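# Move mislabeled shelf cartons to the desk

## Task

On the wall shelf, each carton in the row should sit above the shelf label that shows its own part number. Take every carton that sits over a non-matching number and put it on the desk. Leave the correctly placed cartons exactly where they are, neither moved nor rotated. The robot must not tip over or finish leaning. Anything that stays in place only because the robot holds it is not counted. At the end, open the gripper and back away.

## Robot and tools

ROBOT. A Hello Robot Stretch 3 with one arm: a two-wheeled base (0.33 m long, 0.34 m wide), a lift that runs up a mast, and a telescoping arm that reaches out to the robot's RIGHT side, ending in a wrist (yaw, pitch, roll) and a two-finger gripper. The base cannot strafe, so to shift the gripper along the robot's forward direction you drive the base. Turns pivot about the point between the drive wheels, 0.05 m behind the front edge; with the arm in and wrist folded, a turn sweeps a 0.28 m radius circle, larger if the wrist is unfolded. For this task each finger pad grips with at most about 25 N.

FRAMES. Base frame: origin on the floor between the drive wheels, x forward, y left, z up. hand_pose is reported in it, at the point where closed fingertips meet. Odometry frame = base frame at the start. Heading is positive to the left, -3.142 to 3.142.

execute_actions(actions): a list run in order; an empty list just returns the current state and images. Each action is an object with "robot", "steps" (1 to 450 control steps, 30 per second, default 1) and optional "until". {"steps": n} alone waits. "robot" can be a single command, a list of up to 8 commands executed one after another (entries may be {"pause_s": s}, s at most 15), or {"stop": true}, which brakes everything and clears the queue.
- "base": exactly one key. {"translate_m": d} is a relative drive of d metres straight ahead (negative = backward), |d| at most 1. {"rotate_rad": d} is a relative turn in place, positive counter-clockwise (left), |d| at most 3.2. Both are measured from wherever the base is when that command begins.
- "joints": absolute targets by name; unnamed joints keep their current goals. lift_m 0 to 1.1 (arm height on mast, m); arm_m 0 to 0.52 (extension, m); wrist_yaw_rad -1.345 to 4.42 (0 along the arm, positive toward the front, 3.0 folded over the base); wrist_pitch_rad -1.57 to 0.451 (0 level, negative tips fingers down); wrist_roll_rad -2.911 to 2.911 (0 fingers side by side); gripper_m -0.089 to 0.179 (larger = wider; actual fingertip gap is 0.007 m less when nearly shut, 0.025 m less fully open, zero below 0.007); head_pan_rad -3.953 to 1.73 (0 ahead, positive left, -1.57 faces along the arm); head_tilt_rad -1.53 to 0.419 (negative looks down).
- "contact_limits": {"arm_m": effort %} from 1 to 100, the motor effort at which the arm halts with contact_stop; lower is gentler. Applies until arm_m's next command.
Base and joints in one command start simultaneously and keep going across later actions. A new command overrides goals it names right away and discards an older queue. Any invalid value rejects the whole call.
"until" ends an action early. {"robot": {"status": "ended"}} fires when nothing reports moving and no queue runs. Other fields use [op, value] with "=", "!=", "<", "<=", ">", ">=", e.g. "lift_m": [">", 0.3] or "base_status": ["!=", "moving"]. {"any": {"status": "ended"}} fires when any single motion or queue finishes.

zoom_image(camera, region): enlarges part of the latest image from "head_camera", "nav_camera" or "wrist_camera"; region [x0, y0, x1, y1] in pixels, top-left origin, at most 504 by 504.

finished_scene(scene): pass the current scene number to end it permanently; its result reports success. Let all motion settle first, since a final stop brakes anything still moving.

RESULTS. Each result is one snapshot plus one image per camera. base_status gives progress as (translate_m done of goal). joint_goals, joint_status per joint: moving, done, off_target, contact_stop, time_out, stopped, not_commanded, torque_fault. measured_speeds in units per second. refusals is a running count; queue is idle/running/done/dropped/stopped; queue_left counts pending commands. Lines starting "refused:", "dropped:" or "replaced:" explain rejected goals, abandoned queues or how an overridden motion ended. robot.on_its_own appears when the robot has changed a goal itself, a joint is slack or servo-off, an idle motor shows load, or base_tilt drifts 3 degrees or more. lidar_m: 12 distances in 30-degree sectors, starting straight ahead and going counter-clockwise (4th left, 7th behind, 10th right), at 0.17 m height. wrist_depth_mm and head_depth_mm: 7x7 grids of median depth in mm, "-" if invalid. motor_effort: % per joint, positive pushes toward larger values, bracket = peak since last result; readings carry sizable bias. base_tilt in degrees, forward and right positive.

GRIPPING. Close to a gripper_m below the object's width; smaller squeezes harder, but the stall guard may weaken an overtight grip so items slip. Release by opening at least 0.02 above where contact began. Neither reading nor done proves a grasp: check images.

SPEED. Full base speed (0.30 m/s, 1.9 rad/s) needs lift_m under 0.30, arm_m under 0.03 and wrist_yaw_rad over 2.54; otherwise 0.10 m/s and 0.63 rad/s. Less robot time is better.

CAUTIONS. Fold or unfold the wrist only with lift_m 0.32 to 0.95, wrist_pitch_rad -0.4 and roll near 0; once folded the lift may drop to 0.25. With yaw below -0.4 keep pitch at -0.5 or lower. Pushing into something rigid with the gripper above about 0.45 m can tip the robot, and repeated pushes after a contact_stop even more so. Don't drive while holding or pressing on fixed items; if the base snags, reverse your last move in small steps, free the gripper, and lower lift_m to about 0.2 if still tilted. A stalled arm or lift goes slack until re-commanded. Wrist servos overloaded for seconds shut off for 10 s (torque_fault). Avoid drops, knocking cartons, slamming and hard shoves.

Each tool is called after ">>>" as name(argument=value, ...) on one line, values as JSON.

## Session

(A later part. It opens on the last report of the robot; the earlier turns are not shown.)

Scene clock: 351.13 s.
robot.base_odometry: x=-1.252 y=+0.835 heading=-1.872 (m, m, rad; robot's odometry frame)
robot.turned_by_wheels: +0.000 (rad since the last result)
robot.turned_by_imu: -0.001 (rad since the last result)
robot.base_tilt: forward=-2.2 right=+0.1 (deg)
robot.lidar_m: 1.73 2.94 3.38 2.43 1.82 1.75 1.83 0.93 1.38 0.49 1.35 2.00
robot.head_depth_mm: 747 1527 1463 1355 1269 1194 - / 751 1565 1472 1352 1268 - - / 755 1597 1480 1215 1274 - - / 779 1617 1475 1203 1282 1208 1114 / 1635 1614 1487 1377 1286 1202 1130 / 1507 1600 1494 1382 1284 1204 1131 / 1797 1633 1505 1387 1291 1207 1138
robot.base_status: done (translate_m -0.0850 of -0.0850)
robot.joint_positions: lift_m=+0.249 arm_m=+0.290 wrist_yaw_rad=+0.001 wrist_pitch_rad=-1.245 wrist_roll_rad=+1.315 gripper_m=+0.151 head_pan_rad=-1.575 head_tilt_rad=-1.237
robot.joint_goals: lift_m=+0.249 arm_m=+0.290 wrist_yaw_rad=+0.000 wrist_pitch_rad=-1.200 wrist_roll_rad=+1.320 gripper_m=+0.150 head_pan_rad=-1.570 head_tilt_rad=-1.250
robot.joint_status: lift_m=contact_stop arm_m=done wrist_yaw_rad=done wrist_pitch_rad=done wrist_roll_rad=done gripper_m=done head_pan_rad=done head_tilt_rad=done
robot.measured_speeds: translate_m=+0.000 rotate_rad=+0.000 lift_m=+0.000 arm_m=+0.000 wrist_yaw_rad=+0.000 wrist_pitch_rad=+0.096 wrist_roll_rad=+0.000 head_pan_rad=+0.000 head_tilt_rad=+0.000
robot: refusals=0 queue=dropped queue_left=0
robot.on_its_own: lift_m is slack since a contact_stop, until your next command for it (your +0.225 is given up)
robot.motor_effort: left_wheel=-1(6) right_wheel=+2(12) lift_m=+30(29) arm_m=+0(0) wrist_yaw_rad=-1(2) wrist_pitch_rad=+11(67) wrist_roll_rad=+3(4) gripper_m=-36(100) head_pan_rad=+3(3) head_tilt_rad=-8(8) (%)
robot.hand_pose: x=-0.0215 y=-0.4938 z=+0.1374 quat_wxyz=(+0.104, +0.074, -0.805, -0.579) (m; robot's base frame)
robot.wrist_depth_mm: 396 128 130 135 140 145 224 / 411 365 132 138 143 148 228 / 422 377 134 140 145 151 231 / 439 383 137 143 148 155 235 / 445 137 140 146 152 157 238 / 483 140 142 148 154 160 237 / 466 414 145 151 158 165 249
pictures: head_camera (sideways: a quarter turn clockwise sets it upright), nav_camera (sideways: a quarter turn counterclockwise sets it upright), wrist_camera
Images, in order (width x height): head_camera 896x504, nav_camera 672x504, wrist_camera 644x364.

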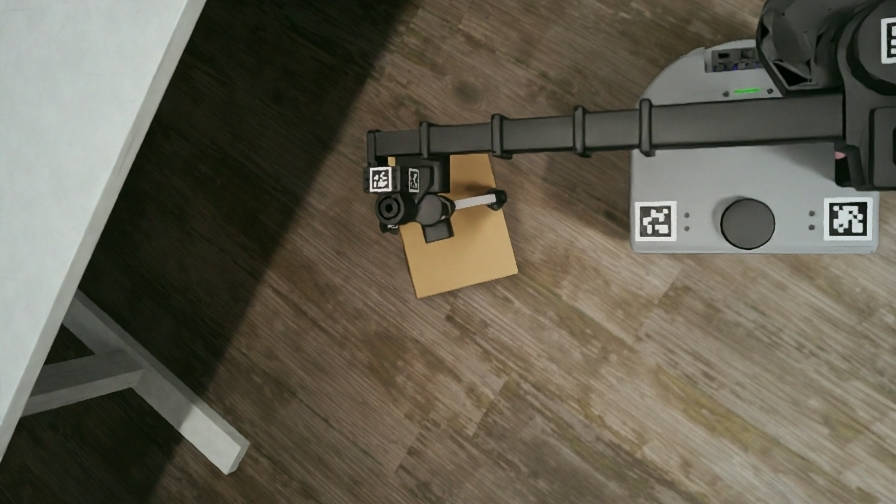

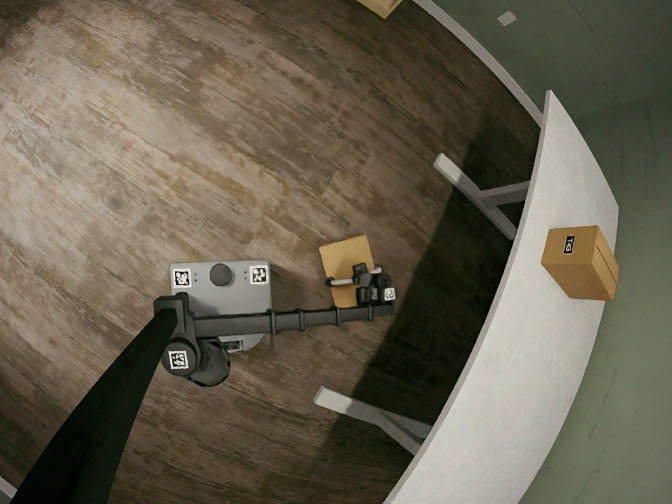

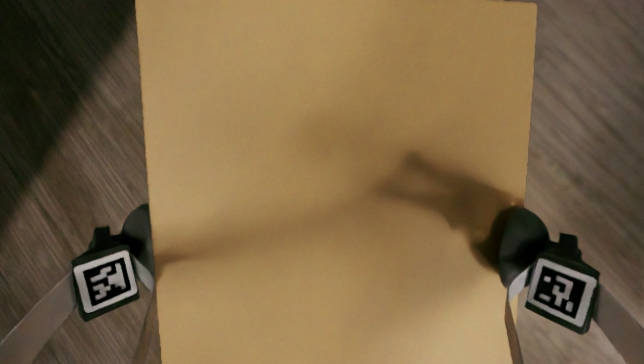

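It rotates with the wrist. Continue.

>>> execute_actions(actions=[{"robot":{"joints":{"wrist_pitch_rad":-0.85,"arm_m":0.2,"lift_m":0.22}},"steps":100,"until":{"robot":{"status":"ended"}}}])

>>> execute_actions(actions=[{"robot":{"joints":{"wrist_pitch_rad":-0.5,"arm_m":0.12,"lift_m":0.17}},"steps":100,"until":{"robot":{"status":"ended"}}}])

Scene clock: 353.03 s.
robot.base_odometry: x=-1.252 y=+0.835 heading=-1.872 (m, m, rad; robot's odometry frame)
robot.turned_by_wheels: +0.000 (rad since the last result)
robot.turned_by_imu: +0.000 (rad since the last result)
robot.base_tilt: forward=-2.2 right=+0.1 (deg)
robot.lidar_m: 1.72 2.95 3.38 2.43 1.82 1.75 1.83 0.93 1.38 1.33 1.35 2.00
robot.head_depth_mm: 747 1527 1463 1358 1262 1196 - / 750 1557 1472 1381 1271 - - / 757 1596 1477 1325 1279 - - / 781 1617 1485 1325 1281 1197 1118 / 1638 1616 1488 1376 1286 1202 1126 / 1513 1610 1490 1394 1292 1207 1132 / 1797 1627 1499 1385 1297 1210 1136
robot.base_status: done (translate_m -0.0850 of -0.0850)
robot.joint_positions: lift_m=+0.248 arm_m=+0.200 wrist_yaw_rad=+0.000 wrist_pitch_rad=-0.861 wrist_roll_rad=+1.316 gripper_m=+0.150 head_pan_rad=-1.575 head_tilt_rad=-1.237
robot.joint_goals: lift_m=+0.248 arm_m=+0.200 wrist_yaw_rad=+0.000 wrist_pitch_rad=-0.850 wrist_roll_rad=+1.320 gripper_m=+0.150 head_pan_rad=-1.570 head_tilt_rad=-1.250
robot.joint_status: lift_m=contact_stop arm_m=done wrist_yaw_rad=done wrist_pitch_rad=done wrist_roll_rad=done gripper_m=done head_pan_rad=done head_tilt_rad=done
robot.measured_speeds: translate_m=+0.000 rotate_rad=+0.000 lift_m=+0.000 arm_m=+0.000 wrist_yaw_rad=+0.000 wrist_pitch_rad=+0.000 wrist_roll_rad=+0.000 head_pan_rad=+0.000 head_tilt_rad=+0.000
robot: refusals=0 queue=dropped queue_left=0
robot.on_its_own: lift_m is slack since a contact_stop, until your next command for it (your +0.220 is given up)
robot.motor_effort: left_wheel=+1(1) right_wheel=+0(4) lift_m=+30(32) arm_m=-2(7) wrist_yaw_rad=+0(0) wrist_pitch_rad=+3(33) wrist_roll_rad=+2(3) gripper_m=+0(36) head_pan_rad=+4(3) head_tilt_rad=-8(8) (%)
robot.hand_pose: x=-0.0216 y=-0.4938 z=+0.1762 quat_wxyz=(+0.116, +0.053, -0.901, -0.414) (m; robot's base frame)
robot.wrist_depth_mm: 796 799 514 394 315 263 227 / 880 777 479 267 314 260 225 / - 765 313 264 314 262 225 / - 775 313 264 315 262 225 / 771 825 314 264 313 255 225 / - - 310 262 313 - 220 / - 721 500 263 312 261 221
pictures: head_camera (sideways: a quarter turn clockwise sets it upright), nav_camera (sideways: a quarter turn counterclockwise sets it upright), wrist_camera
Images, in order (width x height): head_camera 896x504, nav_camera 672x504, wrist_camera 644x364.

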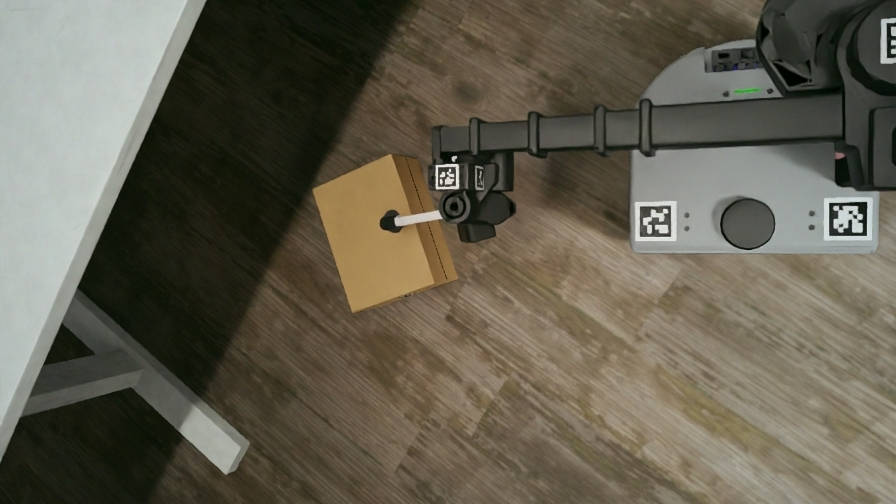

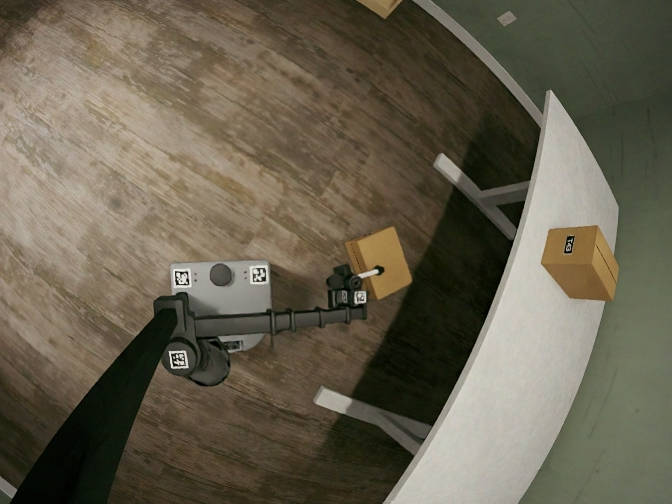

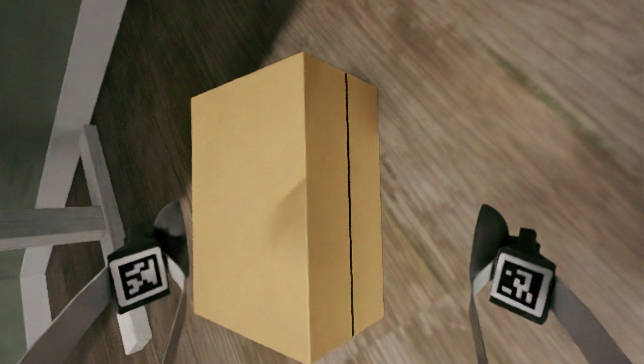

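Scene clock: 354.70 s.
robot.base_odometry: x=-1.252 y=+0.835 heading=-1.872 (m, m, rad; robot's odometry frame)
robot.turned_by_wheels: +0.000 (rad since the last result)
robot.turned_by_imu: +0.000 (rad since the last result)
robot.base_tilt: forward=-2.2 right=+0.1 (deg)
robot.lidar_m: 1.73 2.95 3.36 2.42 1.82 1.75 1.83 0.93 1.38 1.32 1.34 2.00
robot.head_depth_mm: 749 1535 1464 1354 1266 1197 - / 750 1562 1465 1366 1268 - - / 756 1602 1473 1355 1266 - - / 779 1613 1487 1332 1279 1200 1113 / 1626 1610 1487 1384 1288 1204 1129 / 1520 1605 1492 1387 1289 1207 1133 / 1789 1638 1500 1391 1295 1212 1135
robot.base_status: done (translate_m -0.0850 of -0.0850)
robot.joint_positions: lift_m=+0.170 arm_m=+0.120 wrist_yaw_rad=+0.000 wrist_pitch_rad=-0.516 wrist_roll_rad=+1.316 gripper_m=+0.150 head_pan_rad=-1.575 head_tilt_rad=-1.237
robot.joint_goals: lift_m=+0.170 arm_m=+0.120 wrist_yaw_rad=+0.000 wrist_pitch_rad=-0.500 wrist_roll_rad=+1.320 gripper_m=+0.150 head_pan_rad=-1.570 head_tilt_rad=-1.250
robot.joint_status: lift_m=done arm_m=done wrist_yaw_rad=done wrist_pitch_rad=done wrist_roll_rad=done gripper_m=done head_pan_rad=done head_tilt_rad=done
robot.measured_speeds: translate_m=+0.000 rotate_rad=+0.000 lift_m=+0.000 arm_m=+0.000 wrist_yaw_rad=+0.000 wrist_pitch_rad=+0.000 wrist_roll_rad=+0.000 head_pan_rad=+0.000 head_tilt_rad=+0.000
robot: refusals=0 queue=done queue_left=0
robot.motor_effort: left_wheel=+0(0) right_wheel=+0(0) lift_m=+27(28) arm_m=-2(2) wrist_yaw_rad=+0(0) wrist_pitch_rad=+4(4) wrist_roll_rad=+2(2) gripper_m=+1(0) head_pan_rad=+3(3) head_tilt_rad=-9(8) (%)
robot.hand_pose: x=-0.0215 y=-0.4761 z=+0.1612 quat_wxyz=(+0.123, +0.032, -0.959, -0.254) (m; robot's base frame)
robot.wrist_depth_mm: 853 915 927 539 350 256 204 / 954 - - 308 324 251 201 / - - - 279 301 248 197 / - - 933 274 296 243 194 / 809 872 876 271 293 232 191 / - - 823 265 289 - 185 / - - 766 259 288 229 181
pictures: head_camera (sideways: a quarter turn clockwise sets it upright), nav_camera (sideways: a quarter turn counterclockwise sets it upright), wrist_camera
Images, in order (width x height): head_camera 896x504, nav_camera 672x504, wrist_camera 644x364.

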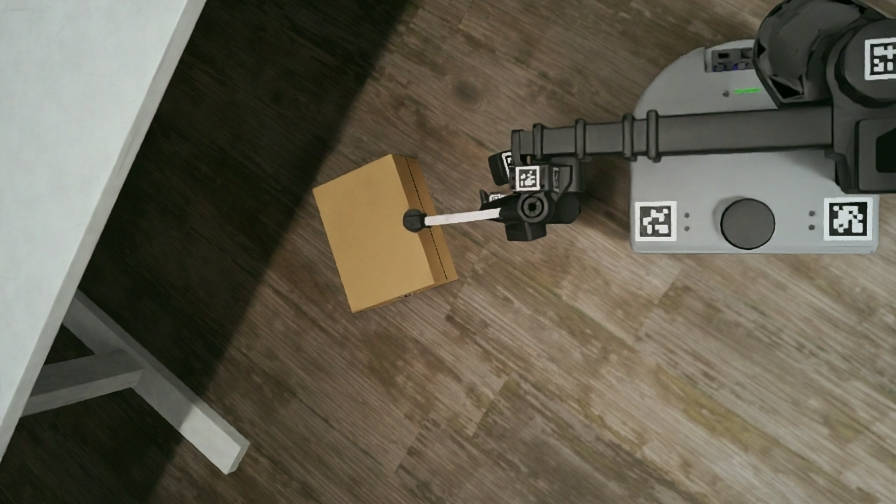

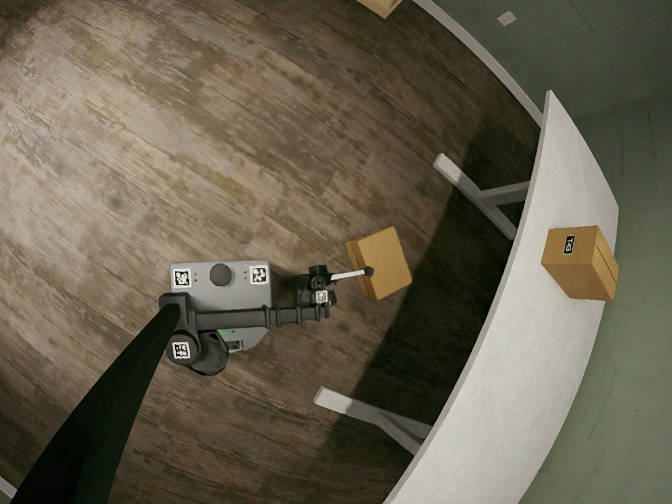

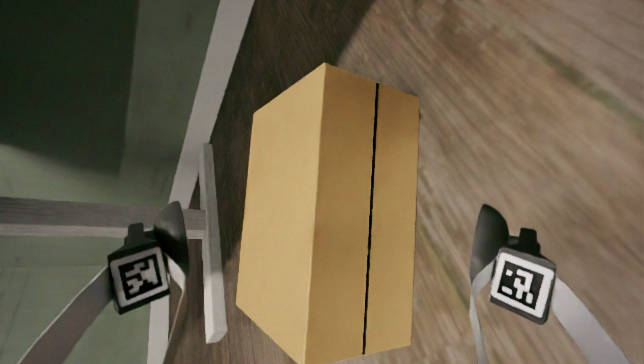

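>>> execute_actions(actions=[{"robot":{"base":{"rotate_rad":0.3},"joints":{"wrist_pitch_rad":-0.8,"arm_m":0.1,"lift_m":0.3,"wrist_roll_rad":1.57,"gripper_m":0.179}},"steps":100,"until":{"robot":{"status":"ended"}}}])

Scene clock: 356.93 s.
robot.base_odometry: x=-1.252 y=+0.835 heading=-1.572 (m, m, rad; robot's odometry frame)
robot.turned_by_wheels: +0.300 (rad since the last result)
robot.turned_by_imu: +0.299 (rad since the last result)
robot.base_tilt: forward=-2.1 right=+0.0 (deg)
robot.lidar_m: 2.03 3.37 3.16 1.98 1.75 1.76 1.53 0.93 1.38 1.34 2.00 1.73
robot.head_depth_mm: 756 1585 1463 1344 1268 1196 - / 784 1588 1467 1328 1275 - - / 1541 1613 1480 1330 1261 - - / 1762 1588 1478 1370 1279 1201 1120 / 1770 1611 1493 1380 1288 1201 1130 / 1783 1633 1499 1382 1292 1206 1131 / 1797 1633 1514 1392 1294 1213 1135
robot.base_status: done (rotate_rad +0.2999 of +0.3000)
robot.joint_positions: lift_m=+0.300 arm_m=+0.100 wrist_yaw_rad=+0.000 wrist_pitch_rad=-0.807 wrist_roll_rad=+1.565 gripper_m=+0.179 head_pan_rad=-1.575 head_tilt_rad=-1.237
robot.joint_goals: lift_m=+0.300 arm_m=+0.100 wrist_yaw_rad=+0.000 wrist_pitch_rad=-0.800 wrist_roll_rad=+1.570 gripper_m=+0.179 head_pan_rad=-1.570 head_tilt_rad=-1.250
robot.joint_status: lift_m=done arm_m=done wrist_yaw_rad=done wrist_pitch_rad=done wrist_roll_rad=done gripper_m=done head_pan_rad=done head_tilt_rad=done
robot.measured_speeds: translate_m=+0.000 rotate_rad=+0.000 lift_m=+0.000 arm_m=+0.000 wrist_yaw_rad=+0.000 wrist_pitch_rad=+0.000 wrist_roll_rad=+0.000 head_pan_rad=+0.000 head_tilt_rad=+0.000
robot: refusals=0 queue=done queue_left=0
robot.motor_effort: left_wheel=-2(6) right_wheel=+2(5) lift_m=+33(35) arm_m=-2(3) wrist_yaw_rad=+0(0) wrist_pitch_rad=+2(4) wrist_roll_rad=+3(3) gripper_m=+1(100) head_pan_rad=+4(4) head_tilt_rad=-9(8) (%)
robot.hand_pose: x=-0.0215 y=-0.4049 z=+0.2367 quat_wxyz=(+0.003, +0.001, -0.920, -0.393) (m; robot's base frame)
robot.wrist_depth_mm: 985 968 400 322 356 293 248 / - 995 424 331 363 297 253 / 837 923 439 341 374 304 255 / - - 698 500 384 309 263 / - - 731 511 393 328 264 / - - 770 527 402 341 259 / - - 801 553 417 336 283
pictures: head_camera (sideways: a quarter turn clockwise sets it upright), nav_camera (sideways: a quarter turn counterclockwise sets it upright), wrist_camera
Images, in order (width x height): head_camera 896x504, nav_camera 672x504, wrist_camera 644x364.

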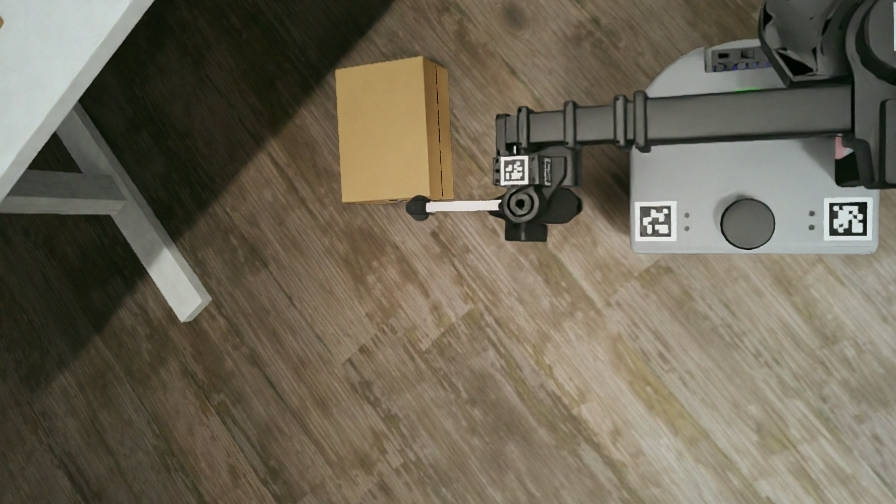

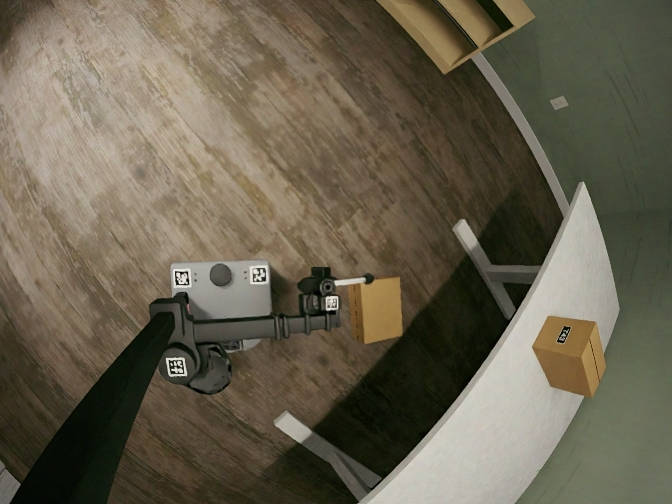

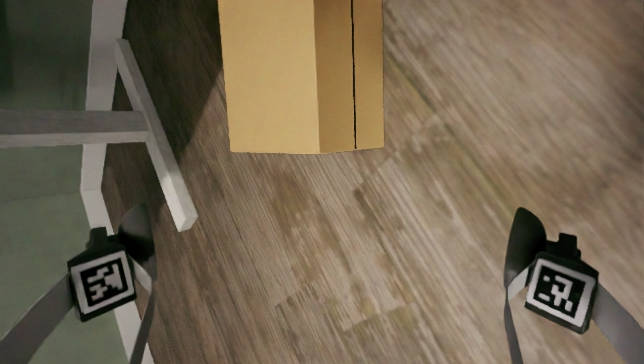

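>>> execute_actions(actions=[{"robot":[{"base":{"translate_m":-0.11},"joints":{"arm_m":0.25}},{"joints":{"lift_m":0.155}}],"steps":200,"until":{"robot":{"status":"ended"}}}])

Scene clock: 361.57 s.
robot.base_odometry: x=-1.252 y=+0.945 heading=-1.572 (m, m, rad; robot's odometry frame)
robot.turned_by_wheels: +0.000 (rad since the last result)
robot.turned_by_imu: -0.001 (rad since the last result)
robot.base_tilt: forward=-2.1 right=+0.0 (deg)
robot.lidar_m: 2.13 3.47 3.05 1.89 1.68 1.68 1.44 0.83 1.30 1.32 1.69 1.69
robot.head_depth_mm: 748 702 1463 1359 1264 1199 - / 751 1570 1475 1346 1270 - - / 776 1604 1477 1273 1284 - - / 1567 1607 1476 1343 1285 1201 1118 / 1774 1594 1495 1382 1280 1203 1126 / 1786 1621 1499 1384 1292 1205 1133 / 1793 1637 1505 1396 1293 1211 1135
robot.base_status: done (translate_m -0.1100 of -0.1100)
robot.joint_positions: lift_m=+0.155 arm_m=+0.250 wrist_yaw_rad=+0.000 wrist_pitch_rad=-0.807 wrist_roll_rad=+1.566 gripper_m=+0.179 head_pan_rad=-1.575 head_tilt_rad=-1.237
robot.joint_goals: lift_m=+0.155 arm_m=+0.250 wrist_yaw_rad=+0.000 wrist_pitch_rad=-0.800 wrist_roll_rad=+1.570 gripper_m=+0.179 head_pan_rad=-1.570 head_tilt_rad=-1.250
robot.joint_status: lift_m=done arm_m=done wrist_yaw_rad=done wrist_pitch_rad=done wrist_roll_rad=done gripper_m=done head_pan_rad=done head_tilt_rad=done
robot.measured_speeds: translate_m=+0.000 rotate_rad=+0.000 lift_m=+0.000 arm_m=+0.000 wrist_yaw_rad=+0.000 wrist_pitch_rad=+0.000 wrist_roll_rad=+0.000 head_pan_rad=+0.000 head_tilt_rad=+0.000
robot: refusals=0 queue=done queue_left=0
robot.motor_effort: left_wheel=-2(7) right_wheel=+2(2) lift_m=+26(32) arm_m=+3(5) wrist_yaw_rad=+0(0) wrist_pitch_rad=+2(2) wrist_roll_rad=+2(3) gripper_m=+1(1) head_pan_rad=+3(3) head_tilt_rad=-8(9) (%)
robot.hand_pose: x=-0.0215 y=-0.5543 z=+0.0919 quat_wxyz=(+0.003, +0.001, -0.920, -0.393) (m; robot's base frame)
robot.wrist_depth_mm: 827 561 144 117 158 169 144 / 897 602 150 120 163 173 147 / - 647 156 123 167 177 149 / 690 702 164 126 171 181 152 / - 640 173 132 176 192 153 / - 663 182 135 181 199 150 / - 910 192 139 186 195 164
pictures: head_camera (sideways: a quarter turn clockwise sets it upright), nav_camera (sideways: a quarter turn counterclockwise sets it upright), wrist_camera
Images, in order (width x height): head_camera 896x504, nav_camera 672x504, wrist_camera 644x364.

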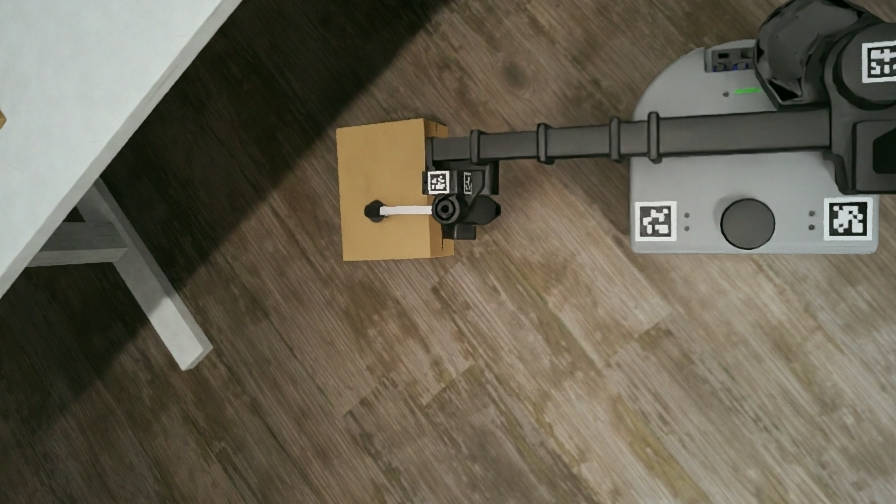

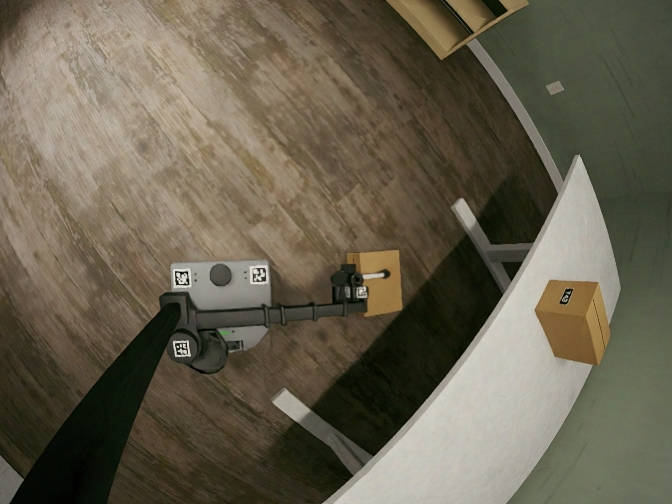

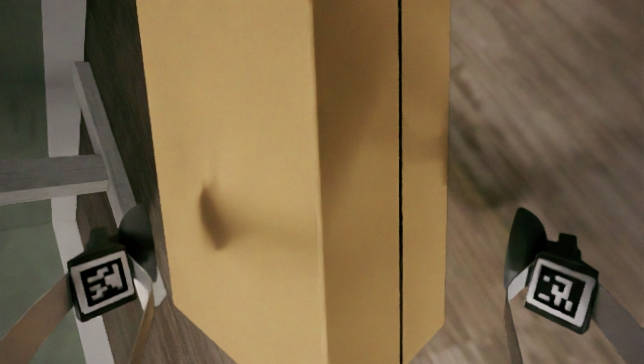

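>>> execute_actions(actions=[{"robot":[{"joints":{"arm_m":0.28,"lift_m":0.135}},{"joints":{"gripper_m":0.06}},{"pause_s":0.5}],"steps":200,"until":{"robot":{"status":"ended"}}}])

Scene clock: 362.87 s.
robot.base_odometry: x=-1.252 y=+0.945 heading=-1.572 (m, m, rad; robot's odometry frame)
robot.turned_by_wheels: +0.000 (rad since the last result)
robot.turned_by_imu: +0.000 (rad since the last result)
robot.base_tilt: forward=-2.1 right=+0.1 (deg)
robot.lidar_m: 2.13 3.47 3.04 1.89 1.68 1.68 1.45 0.83 1.30 1.33 1.69 1.69
robot.head_depth_mm: 747 702 1464 1361 1263 1193 - / 751 1574 1468 1349 1273 - - / 776 1596 1473 1327 1276 - - / 1562 1604 1480 1349 1282 1199 1115 / 1767 1601 1485 1378 1287 1203 1125 / 1777 1631 1502 1387 1293 1209 1131 / 1807 1645 1501 1385 1289 1213 1137
robot.base_status: done (translate_m -0.1100 of -0.1100)
robot.joint_positions: lift_m=+0.143 arm_m=+0.279 wrist_yaw_rad=-0.001 wrist_pitch_rad=-0.866 wrist_roll_rad=+1.566 gripper_m=+0.179 head_pan_rad=-1.575 head_tilt_rad=-1.237
robot.joint_goals: lift_m=+0.143 arm_m=+0.280 wrist_yaw_rad=+0.000 wrist_pitch_rad=-0.800 wrist_roll_rad=+1.570 gripper_m=+0.179 head_pan_rad=-1.570 head_tilt_rad=-1.250
robot.joint_status: lift_m=contact_stop arm_m=done wrist_yaw_rad=done wrist_pitch_rad=done wrist_roll_rad=done gripper_m=done head_pan_rad=done head_tilt_rad=done
robot.measured_speeds: translate_m=+0.000 rotate_rad=+0.000 lift_m=+0.004 arm_m=+0.000 wrist_yaw_rad=+0.000 wrist_pitch_rad=+0.024 wrist_roll_rad=+0.000 head_pan_rad=+0.000 head_tilt_rad=+0.000
robot: refusals=0 queue=dropped queue_left=0
robot.on_its_own: lift_m is slack since a contact_stop, until your next command for it (your +0.135 is given up)
robot.motor_effort: left_wheel=-4(4) right_wheel=+4(5) lift_m=+25(26) arm_m=+6(3) wrist_yaw_rad=+1(1) wrist_pitch_rad=+18(21) wrist_roll_rad=+2(3) gripper_m=+1(1) head_pan_rad=+3(4) head_tilt_rad=-9(8) (%)
robot.hand_pose: x=-0.0216 y=-0.5718 z=+0.0706 quat_wxyz=(+0.003, +0.001, -0.908, -0.420) (m; robot's base frame)
robot.wrist_depth_mm: 741 155 107 90 127 155 133 / 789 165 111 92 131 158 135 / 854 176 116 94 134 162 138 / 689 189 122 97 137 166 140 / - 178 127 100 141 175 142 / - 185 134 104 145 181 139 / - 646 141 107 150 179 153
pictures: head_camera (sideways: a quarter turn clockwise sets it upright), nav_camera (sideways: a quarter turn counterclockwise sets it upright), wrist_camera
dropped: robot: command 0 of its queue: lift_m: contact_stop
Images, in order (width x height): head_camera 896x504, nav_camera 672x504, wrist_camera 644x364.

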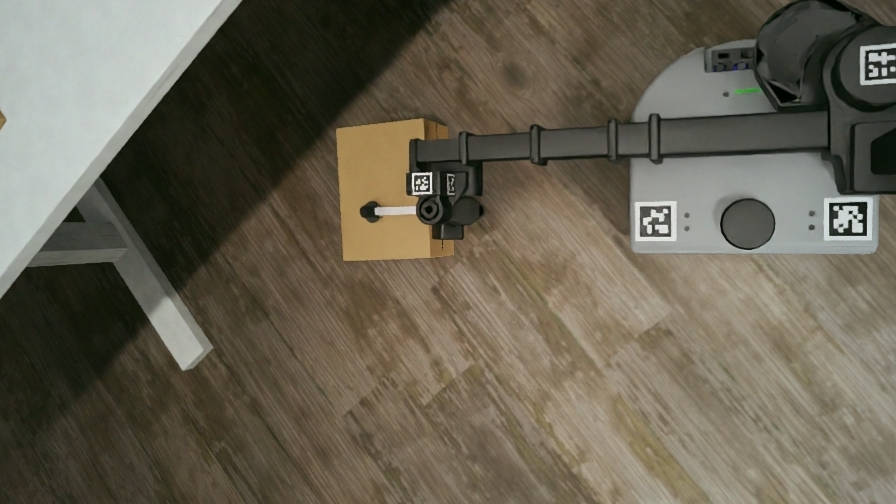

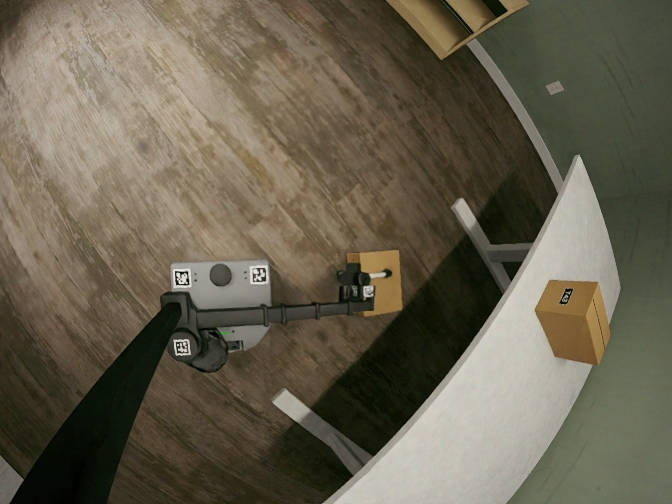

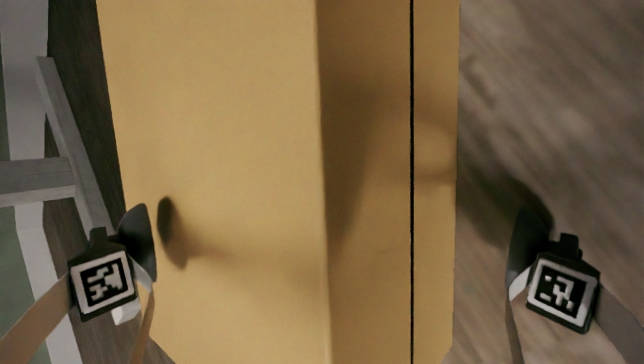

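>>> execute_actions(actions=[{"robot":[{"joints":{"gripper_m":0.1,"arm_m":0.31,"lift_m":0.16}},{"joints":{"wrist_pitch_rad":-1.15,"arm_m":0.40,"lift_m":0.25}}],"steps":200,"until":{"robot":{"status":"ended"}}}])

Scene clock: 367.27 s.
robot.base_odometry: x=-1.252 y=+0.945 heading=-1.572 (m, m, rad; robot's odometry frame)
robot.turned_by_wheels: +0.000 (rad since the last result)
robot.turned_by_imu: -0.001 (rad since the last result)
robot.base_tilt: forward=-2.1 right=+0.1 (deg)
robot.lidar_m: 2.14 3.46 3.04 1.89 1.68 1.68 1.45 0.83 1.30 1.32 1.69 1.69
robot.head_depth_mm: 745 703 1462 1355 1264 1193 - / 752 1573 1466 1363 1268 - - / 774 1599 1511 1342 1279 - - / 1565 1616 1485 1355 1281 1196 1118 / 1763 1598 1490 1380 1286 1202 1131 / 1789 1624 1497 1387 1285 1208 1129 / 1789 1639 1502 1390 1292 1208 1137
robot.base_status: done (translate_m -0.1100 of -0.1100)
robot.joint_positions: lift_m=+0.250 arm_m=+0.400 wrist_yaw_rad=-0.001 wrist_pitch_rad=-1.153 wrist_roll_rad=+1.566 gripper_m=+0.100 head_pan_rad=-1.575 head_tilt_rad=-1.237
robot.joint_goals: lift_m=+0.250 arm_m=+0.400 wrist_yaw_rad=+0.000 wrist_pitch_rad=-1.150 wrist_roll_rad=+1.570 gripper_m=+0.100 head_pan_rad=-1.570 head_tilt_rad=-1.250
robot.joint_status: lift_m=done arm_m=done wrist_yaw_rad=done wrist_pitch_rad=done wrist_roll_rad=done gripper_m=done head_pan_rad=done head_tilt_rad=done
robot.measured_speeds: translate_m=+0.000 rotate_rad=+0.000 lift_m=+0.000 arm_m=+0.000 wrist_yaw_rad=+0.000 wrist_pitch_rad=+0.000 wrist_roll_rad=+0.000 head_pan_rad=+0.000 head_tilt_rad=+0.000
robot: refusals=0 queue=done queue_left=0
robot.motor_effort: left_wheel=-2(3) right_wheel=+1(5) lift_m=+34(36) arm_m=+3(5) wrist_yaw_rad=+0(1) wrist_pitch_rad=+1(26) wrist_roll_rad=+3(3) gripper_m=-2(100) head_pan_rad=+3(4) head_tilt_rad=-8(8) (%)
robot.hand_pose: x=-0.0216 y=-0.6262 z=+0.1444 quat_wxyz=(+0.002, +0.001, -0.838, -0.546) (m; robot's base frame)
robot.wrist_depth_mm: 457 387 190 167 151 231 210 / 484 401 198 172 155 237 216 / 504 423 205 178 162 243 220 / 537 442 212 184 167 250 226 / 552 459 213 190 172 254 231 / 551 506 224 198 178 255 238 / 662 494 417 342 189 276 241
pictures: head_camera (sideways: a quarter turn clockwise sets it upright), nav_camera (sideways: a quarter turn counterclockwise sets it upright), wrist_camera
Images, in order (width x height): head_camera 896x504, nav_camera 672x504, wrist_camera 644x364.

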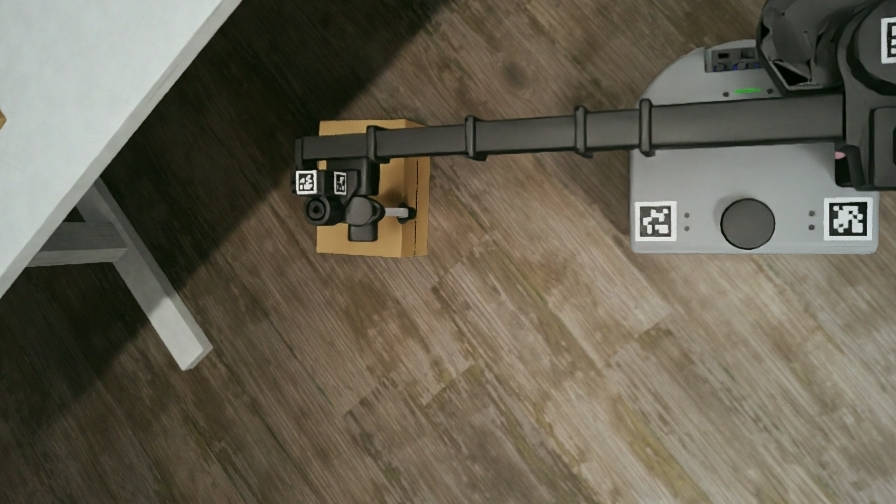

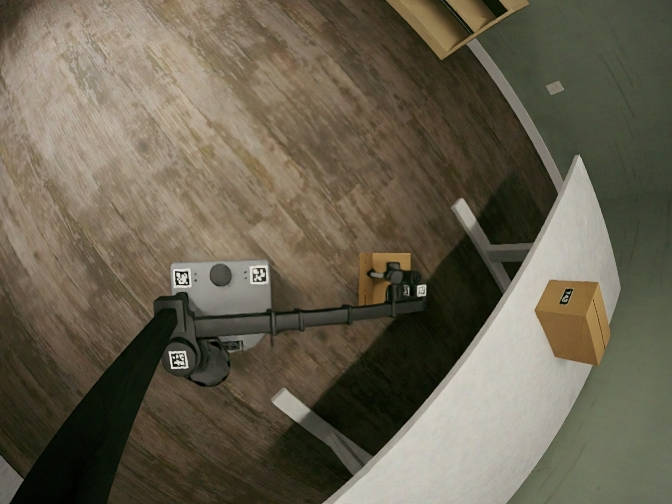

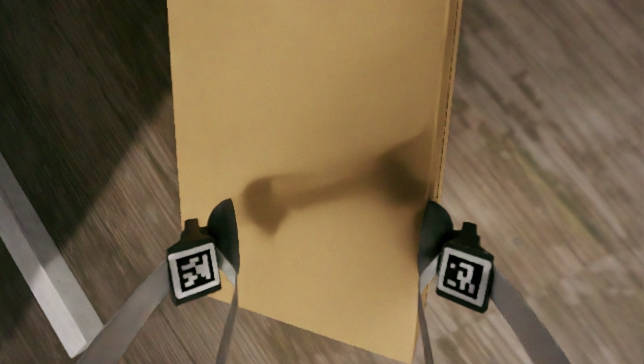

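>>> execute_actions(actions=[{"robot":[{"joints":{"gripper_m":0.0,"lift_m":0.3,"wrist_pitch_rad":-1.0}},{"joints":{"arm_m":0.52}},{"joints":{"lift_m":0.15}},{"joints":{"wrist_pitch_rad":-1.3,"lift_m":0.18,"arm_m":0.36}},{"joints":{"lift_m":0.32}},{"joints":{"gripper_m":0.179,"wrist_pitch_rad":-1.2,"arm_m":0.22}}],"steps":450,"until":{"robot":{"status":"ended"}}}])

Scene clock: 382.97 s.
robot.base_odometry: x=-1.252 y=+0.945 heading=-1.572 (m, m, rad; robot's odometry frame)
robot.turned_by_wheels: +0.000 (rad since the last result)
robot.turned_by_imu: -0.006 (rad since the last result)
robot.base_tilt: forward=-2.2 right=+0.0 (deg)
robot.lidar_m: 2.13 3.46 3.04 1.89 1.67 1.69 1.45 0.83 1.30 1.32 1.78 1.69
robot.head_depth_mm: 749 703 1468 1354 1267 1192 - / 752 1566 1469 1361 1270 - - / 776 1619 1292 1355 1281 - - / 1553 1613 1453 1363 1284 1201 1118 / 1778 1598 1491 1378 1281 1202 1130 / 1791 1630 1497 1390 1288 1204 1133 / 1805 1631 1506 1395 1295 1210 1133
robot.base_status: done (translate_m -0.1100 of -0.1100)
robot.joint_positions: lift_m=+0.225 arm_m=+0.518 wrist_yaw_rad=+0.000 wrist_pitch_rad=-0.974 wrist_roll_rad=+1.566 gripper_m=+0.000 head_pan_rad=-1.575 head_tilt_rad=-1.237
robot.joint_goals: lift_m=+0.225 arm_m=+0.520 wrist_yaw_rad=+0.000 wrist_pitch_rad=-1.000 wrist_roll_rad=+1.570 gripper_m=+0.000 head_pan_rad=-1.570 head_tilt_rad=-1.250
robot.joint_status: lift_m=contact_stop arm_m=done wrist_yaw_rad=done wrist_pitch_rad=done wrist_roll_rad=done gripper_m=done head_pan_rad=done head_tilt_rad=done
robot.measured_speeds: translate_m=+0.000 rotate_rad=+0.003 lift_m=-0.012 arm_m=+0.000 wrist_yaw_rad=+0.070 wrist_pitch_rad=+0.504 wrist_roll_rad=+0.000 head_pan_rad=+0.000 head_tilt_rad=+0.000
robot: refusals=0 queue=dropped queue_left=0
robot.on_its_own: lift_m is slack since a contact_stop, until your next command for it (your +0.150 is given up)
robot.motor_effort: left_wheel=-2(5) right_wheel=+0(5) lift_m=+20(36) arm_m=+3(3) wrist_yaw_rad=-1(3) wrist_pitch_rad=-16(16) wrist_roll_rad=+2(2) gripper_m=-17(100) head_pan_rad=+3(3) head_tilt_rad=-9(9) (%)
robot.hand_pose: x=-0.0216 y=-0.7873 z=+0.1378 quat_wxyz=(+0.002, +0.001, -0.884, -0.468) (m; robot's base frame)
robot.wrist_depth_mm: 648 491 373 167 132 109 92 / 653 516 386 172 135 111 94 / 811 554 407 178 138 113 96 / 527 567 423 181 141 115 97 / 877 560 457 - 145 118 99 / - 663 490 197 144 120 101 / - 724 468 365 153 123 102
pictures: head_camera (sideways: a quarter turn clockwise sets it upright), nav_camera (sideways: a quarter turn counterclockwise sets it upright), wrist_camera
dropped: robot: command 2 of its queue: lift_m: contact_stop
Images, in order (width x height): head_camera 896x504, nav_camera 672x504, wrist_camera 644x364.

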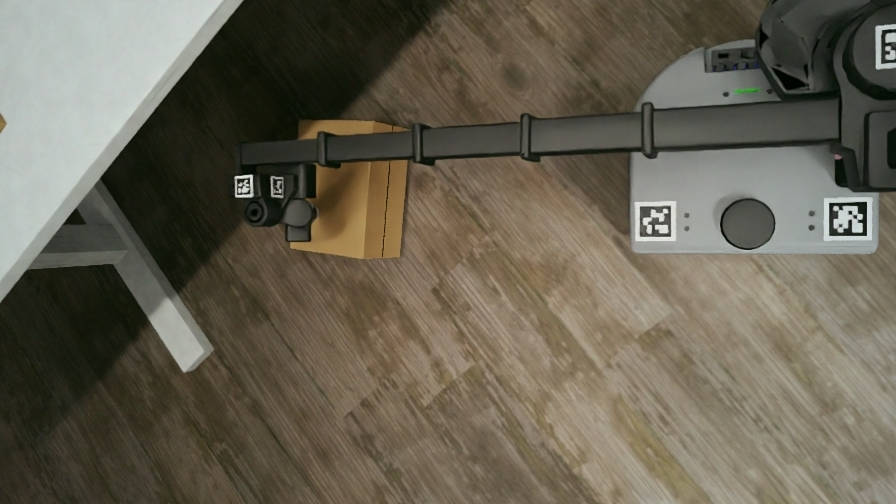

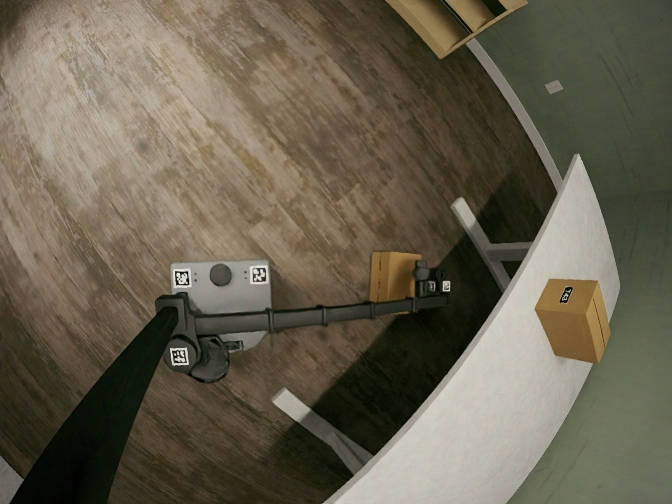

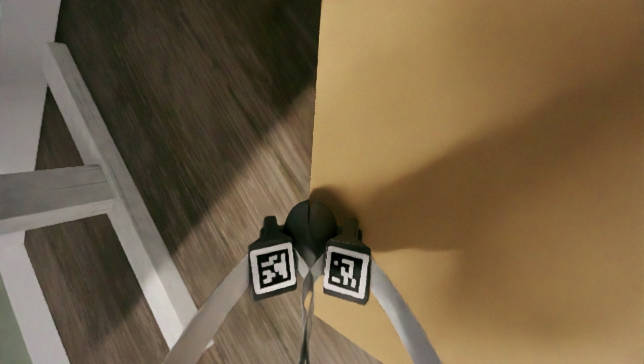

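>>> execute_actions(actions=[{"robot":{"joints":{"wrist_pitch_rad":-0.75,"lift_m":0.15}},"steps":90,"until":{"robot":{"status":"ended"}}}])

Scene clock: 383.83 s.
robot.base_odometry: x=-1.252 y=+0.945 heading=-1.572 (m, m, rad; robot's odometry frame)
robot.turned_by_wheels: +0.000 (rad since the last result)
robot.turned_by_imu: -0.001 (rad since the last result)
robot.base_tilt: forward=-2.1 right=+0.0 (deg)
robot.lidar_m: 2.13 3.47 3.05 1.90 1.68 1.68 1.44 0.83 1.30 1.32 1.81 1.69
robot.head_depth_mm: 748 701 1462 1355 1264 1193 - / 750 1555 1479 1367 1268 - - / 773 1614 1306 1354 1284 - - / 1549 1608 1451 1364 1281 1200 1117 / 1766 1596 1493 1381 1282 1202 1133 / 1779 1626 1499 1381 1288 1205 1131 / 1788 1633 1498 1389 1297 1213 1136
robot.base_status: done (translate_m -0.1100 of -0.1100)
robot.joint_positions: lift_m=+0.226 arm_m=+0.518 wrist_yaw_rad=+0.002 wrist_pitch_rad=-0.763 wrist_roll_rad=+1.567 gripper_m=+0.000 head_pan_rad=-1.575 head_tilt_rad=-1.237
robot.joint_goals: lift_m=+0.226 arm_m=+0.520 wrist_yaw_rad=+0.000 wrist_pitch_rad=-0.750 wrist_roll_rad=+1.570 gripper_m=+0.000 head_pan_rad=-1.570 head_tilt_rad=-1.250
robot.joint_status: lift_m=contact_stop arm_m=done wrist_yaw_rad=done wrist_pitch_rad=done wrist_roll_rad=done gripper_m=done head_pan_rad=done head_tilt_rad=done
robot.measured_speeds: translate_m=+0.000 rotate_rad=+0.000 lift_m=+0.000 arm_m=+0.000 wrist_yaw_rad=+0.000 wrist_pitch_rad=+0.000 wrist_roll_rad=+0.000 head_pan_rad=+0.000 head_tilt_rad=+0.000
robot: refusals=0 queue=dropped queue_left=0
robot.on_its_own: lift_m is slack since a contact_stop, until your next command for it (your +0.150 is given up)
robot.motor_effort: left_wheel=+0(7) right_wheel=+1(7) lift_m=+30(30) arm_m=+3(3) wrist_yaw_rad=-1(7) wrist_pitch_rad=+3(14) wrist_roll_rad=+2(2) gripper_m=-7(20) head_pan_rad=+3(4) head_tilt_rad=-8(8) (%)
robot.hand_pose: x=-0.0212 y=-0.8318 z=+0.1702 quat_wxyz=(+0.003, +0.001, -0.928, -0.373) (m; robot's base frame)
robot.wrist_depth_mm: 659 718 520 370 286 131 111 / 762 777 545 380 294 134 113 / 865 950 572 399 299 137 114 / 507 579 608 411 308 139 116 / - - 591 - 311 142 118 / - - 737 441 174 145 120 / - - 583 456 348 149 123
pictures: head_camera (sideways: a quarter turn clockwise sets it upright), nav_camera (sideways: a quarter turn counterclockwise sets it upright), wrist_camera
Images, in order (width x height): head_camera 896x504, nav_camera 672x504, wrist_camera 644x364.

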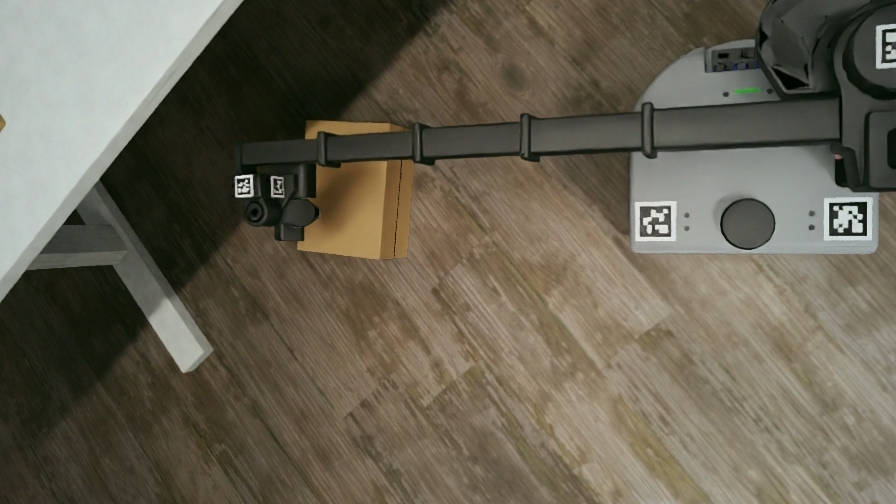

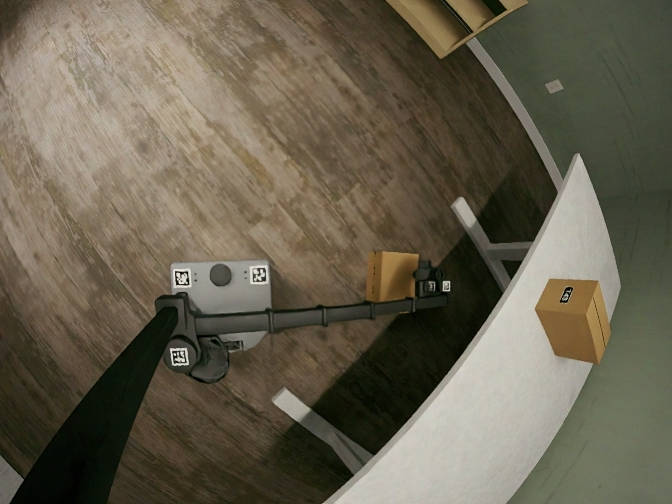

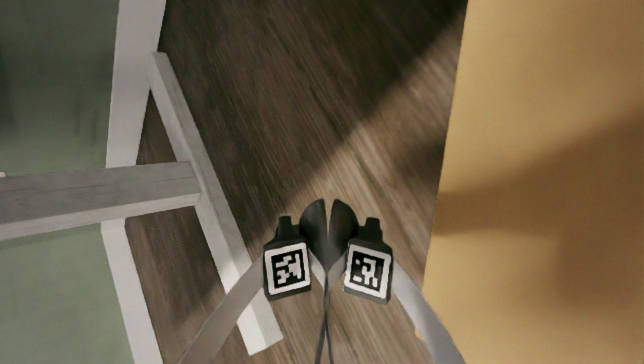

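Drag back.

>>> execute_actions(actions=[{"robot":{"joints":{"lift_m":0.13}},"steps":60,"until":{"robot":{"status":"ended"}}},{"robot":[{"joints":{"wrist_pitch_rad":-1.2,"lift_m":0.18,"arm_m":0.36}},{"joints":{"lift_m":0.32}},{"joints":{"gripper_m":0.179,"arm_m":0.24}}],"steps":400,"until":{"robot":{"status":"ended"}}}])

Scene clock: 394.33 s.
robot.base_odometry: x=-1.252 y=+0.945 heading=-1.572 (m, m, rad; robot's odometry frame)
robot.turned_by_wheels: +0.000 (rad since the last result)
robot.turned_by_imu: -0.003 (rad since the last result)
robot.base_tilt: forward=-2.2 right=+0.1 (deg)
robot.lidar_m: 2.13 3.47 3.07 1.90 1.67 1.68 1.44 0.83 1.30 1.32 1.81 1.68
robot.head_depth_mm: 748 701 1466 1358 1267 1198 - / 752 1566 1466 1325 1269 - - / 773 1601 1481 1213 1264 - - / 1538 1610 1482 1376 1276 1199 1112 / 1773 1596 1486 1377 1286 1207 1125 / 1786 1631 1491 1387 1287 1210 1132 / 1782 1630 1500 1387 1294 1211 1136
robot.base_status: done (translate_m -0.1100 of -0.1100)
robot.joint_positions: lift_m=+0.320 arm_m=+0.240 wrist_yaw_rad=+0.001 wrist_pitch_rad=-1.200 wrist_roll_rad=+1.567 gripper_m=+0.179 head_pan_rad=-1.575 head_tilt_rad=-1.237
robot.joint_goals: lift_m=+0.320 arm_m=+0.240 wrist_yaw_rad=+0.000 wrist_pitch_rad=-1.200 wrist_roll_rad=+1.570 gripper_m=+0.179 head_pan_rad=-1.570 head_tilt_rad=-1.250
robot.joint_status: lift_m=done arm_m=done wrist_yaw_rad=done wrist_pitch_rad=done wrist_roll_rad=done gripper_m=done head_pan_rad=done head_tilt_rad=done
robot.measured_speeds: translate_m=+0.000 rotate_rad=+0.000 lift_m=+0.000 arm_m=+0.000 wrist_yaw_rad=+0.000 wrist_pitch_rad=+0.000 wrist_roll_rad=+0.000 head_pan_rad=+0.000 head_tilt_rad=+0.000
robot: refusals=0 queue=done queue_left=0
robot.motor_effort: left_wheel=+0(4) right_wheel=+0(5) lift_m=+33(40) arm_m=-2(6) wrist_yaw_rad=-1(4) wrist_pitch_rad=+0(47) wrist_roll_rad=+2(2) gripper_m=+1(100) head_pan_rad=+3(4) head_tilt_rad=-8(9) (%)
robot.hand_pose: x=-0.0215 y=-0.4553 z=+0.2109 quat_wxyz=(+0.002, +0.001, -0.825, -0.565) (m; robot's base frame)
robot.wrist_depth_mm: 529 452 264 234 211 283 265 / 547 472 412 241 216 204 271 / 569 489 428 250 224 203 279 / 606 510 441 257 229 216 285 / 635 523 464 389 347 327 290 / 644 532 477 416 366 341 292 / 691 591 505 437 380 342 314
pictures: head_camera (sideways: a quarter turn clockwise sets it upright), nav_camera (sideways: a quarter turn counterclockwise sets it upright), wrist_camera
replaced: robot.lift_m: its motion had ended contact_stop
Images, in order (width x height): head_camera 896x504, nav_camera 672x504, wrist_camera 644x364.

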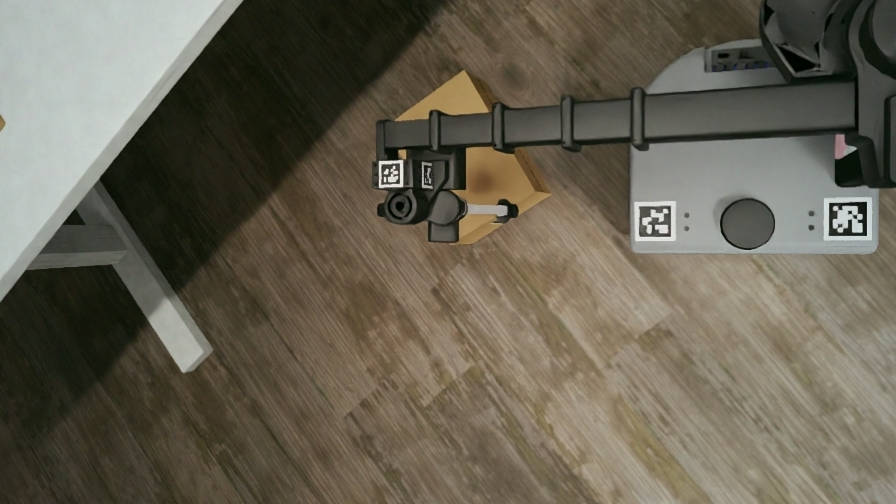

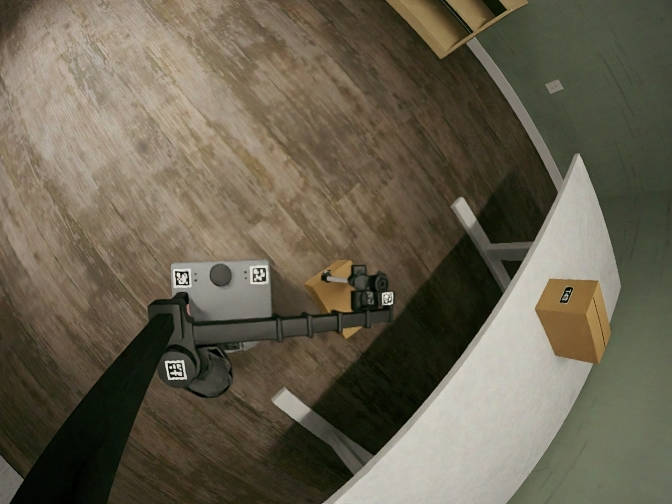

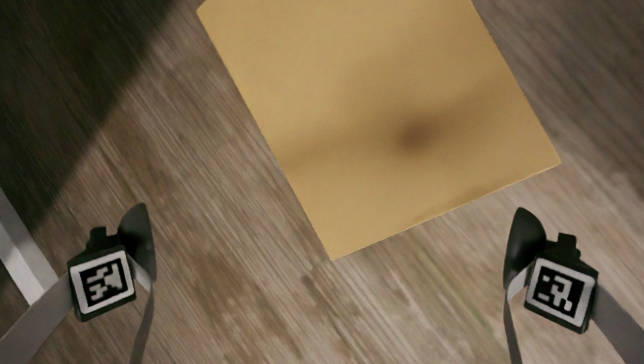

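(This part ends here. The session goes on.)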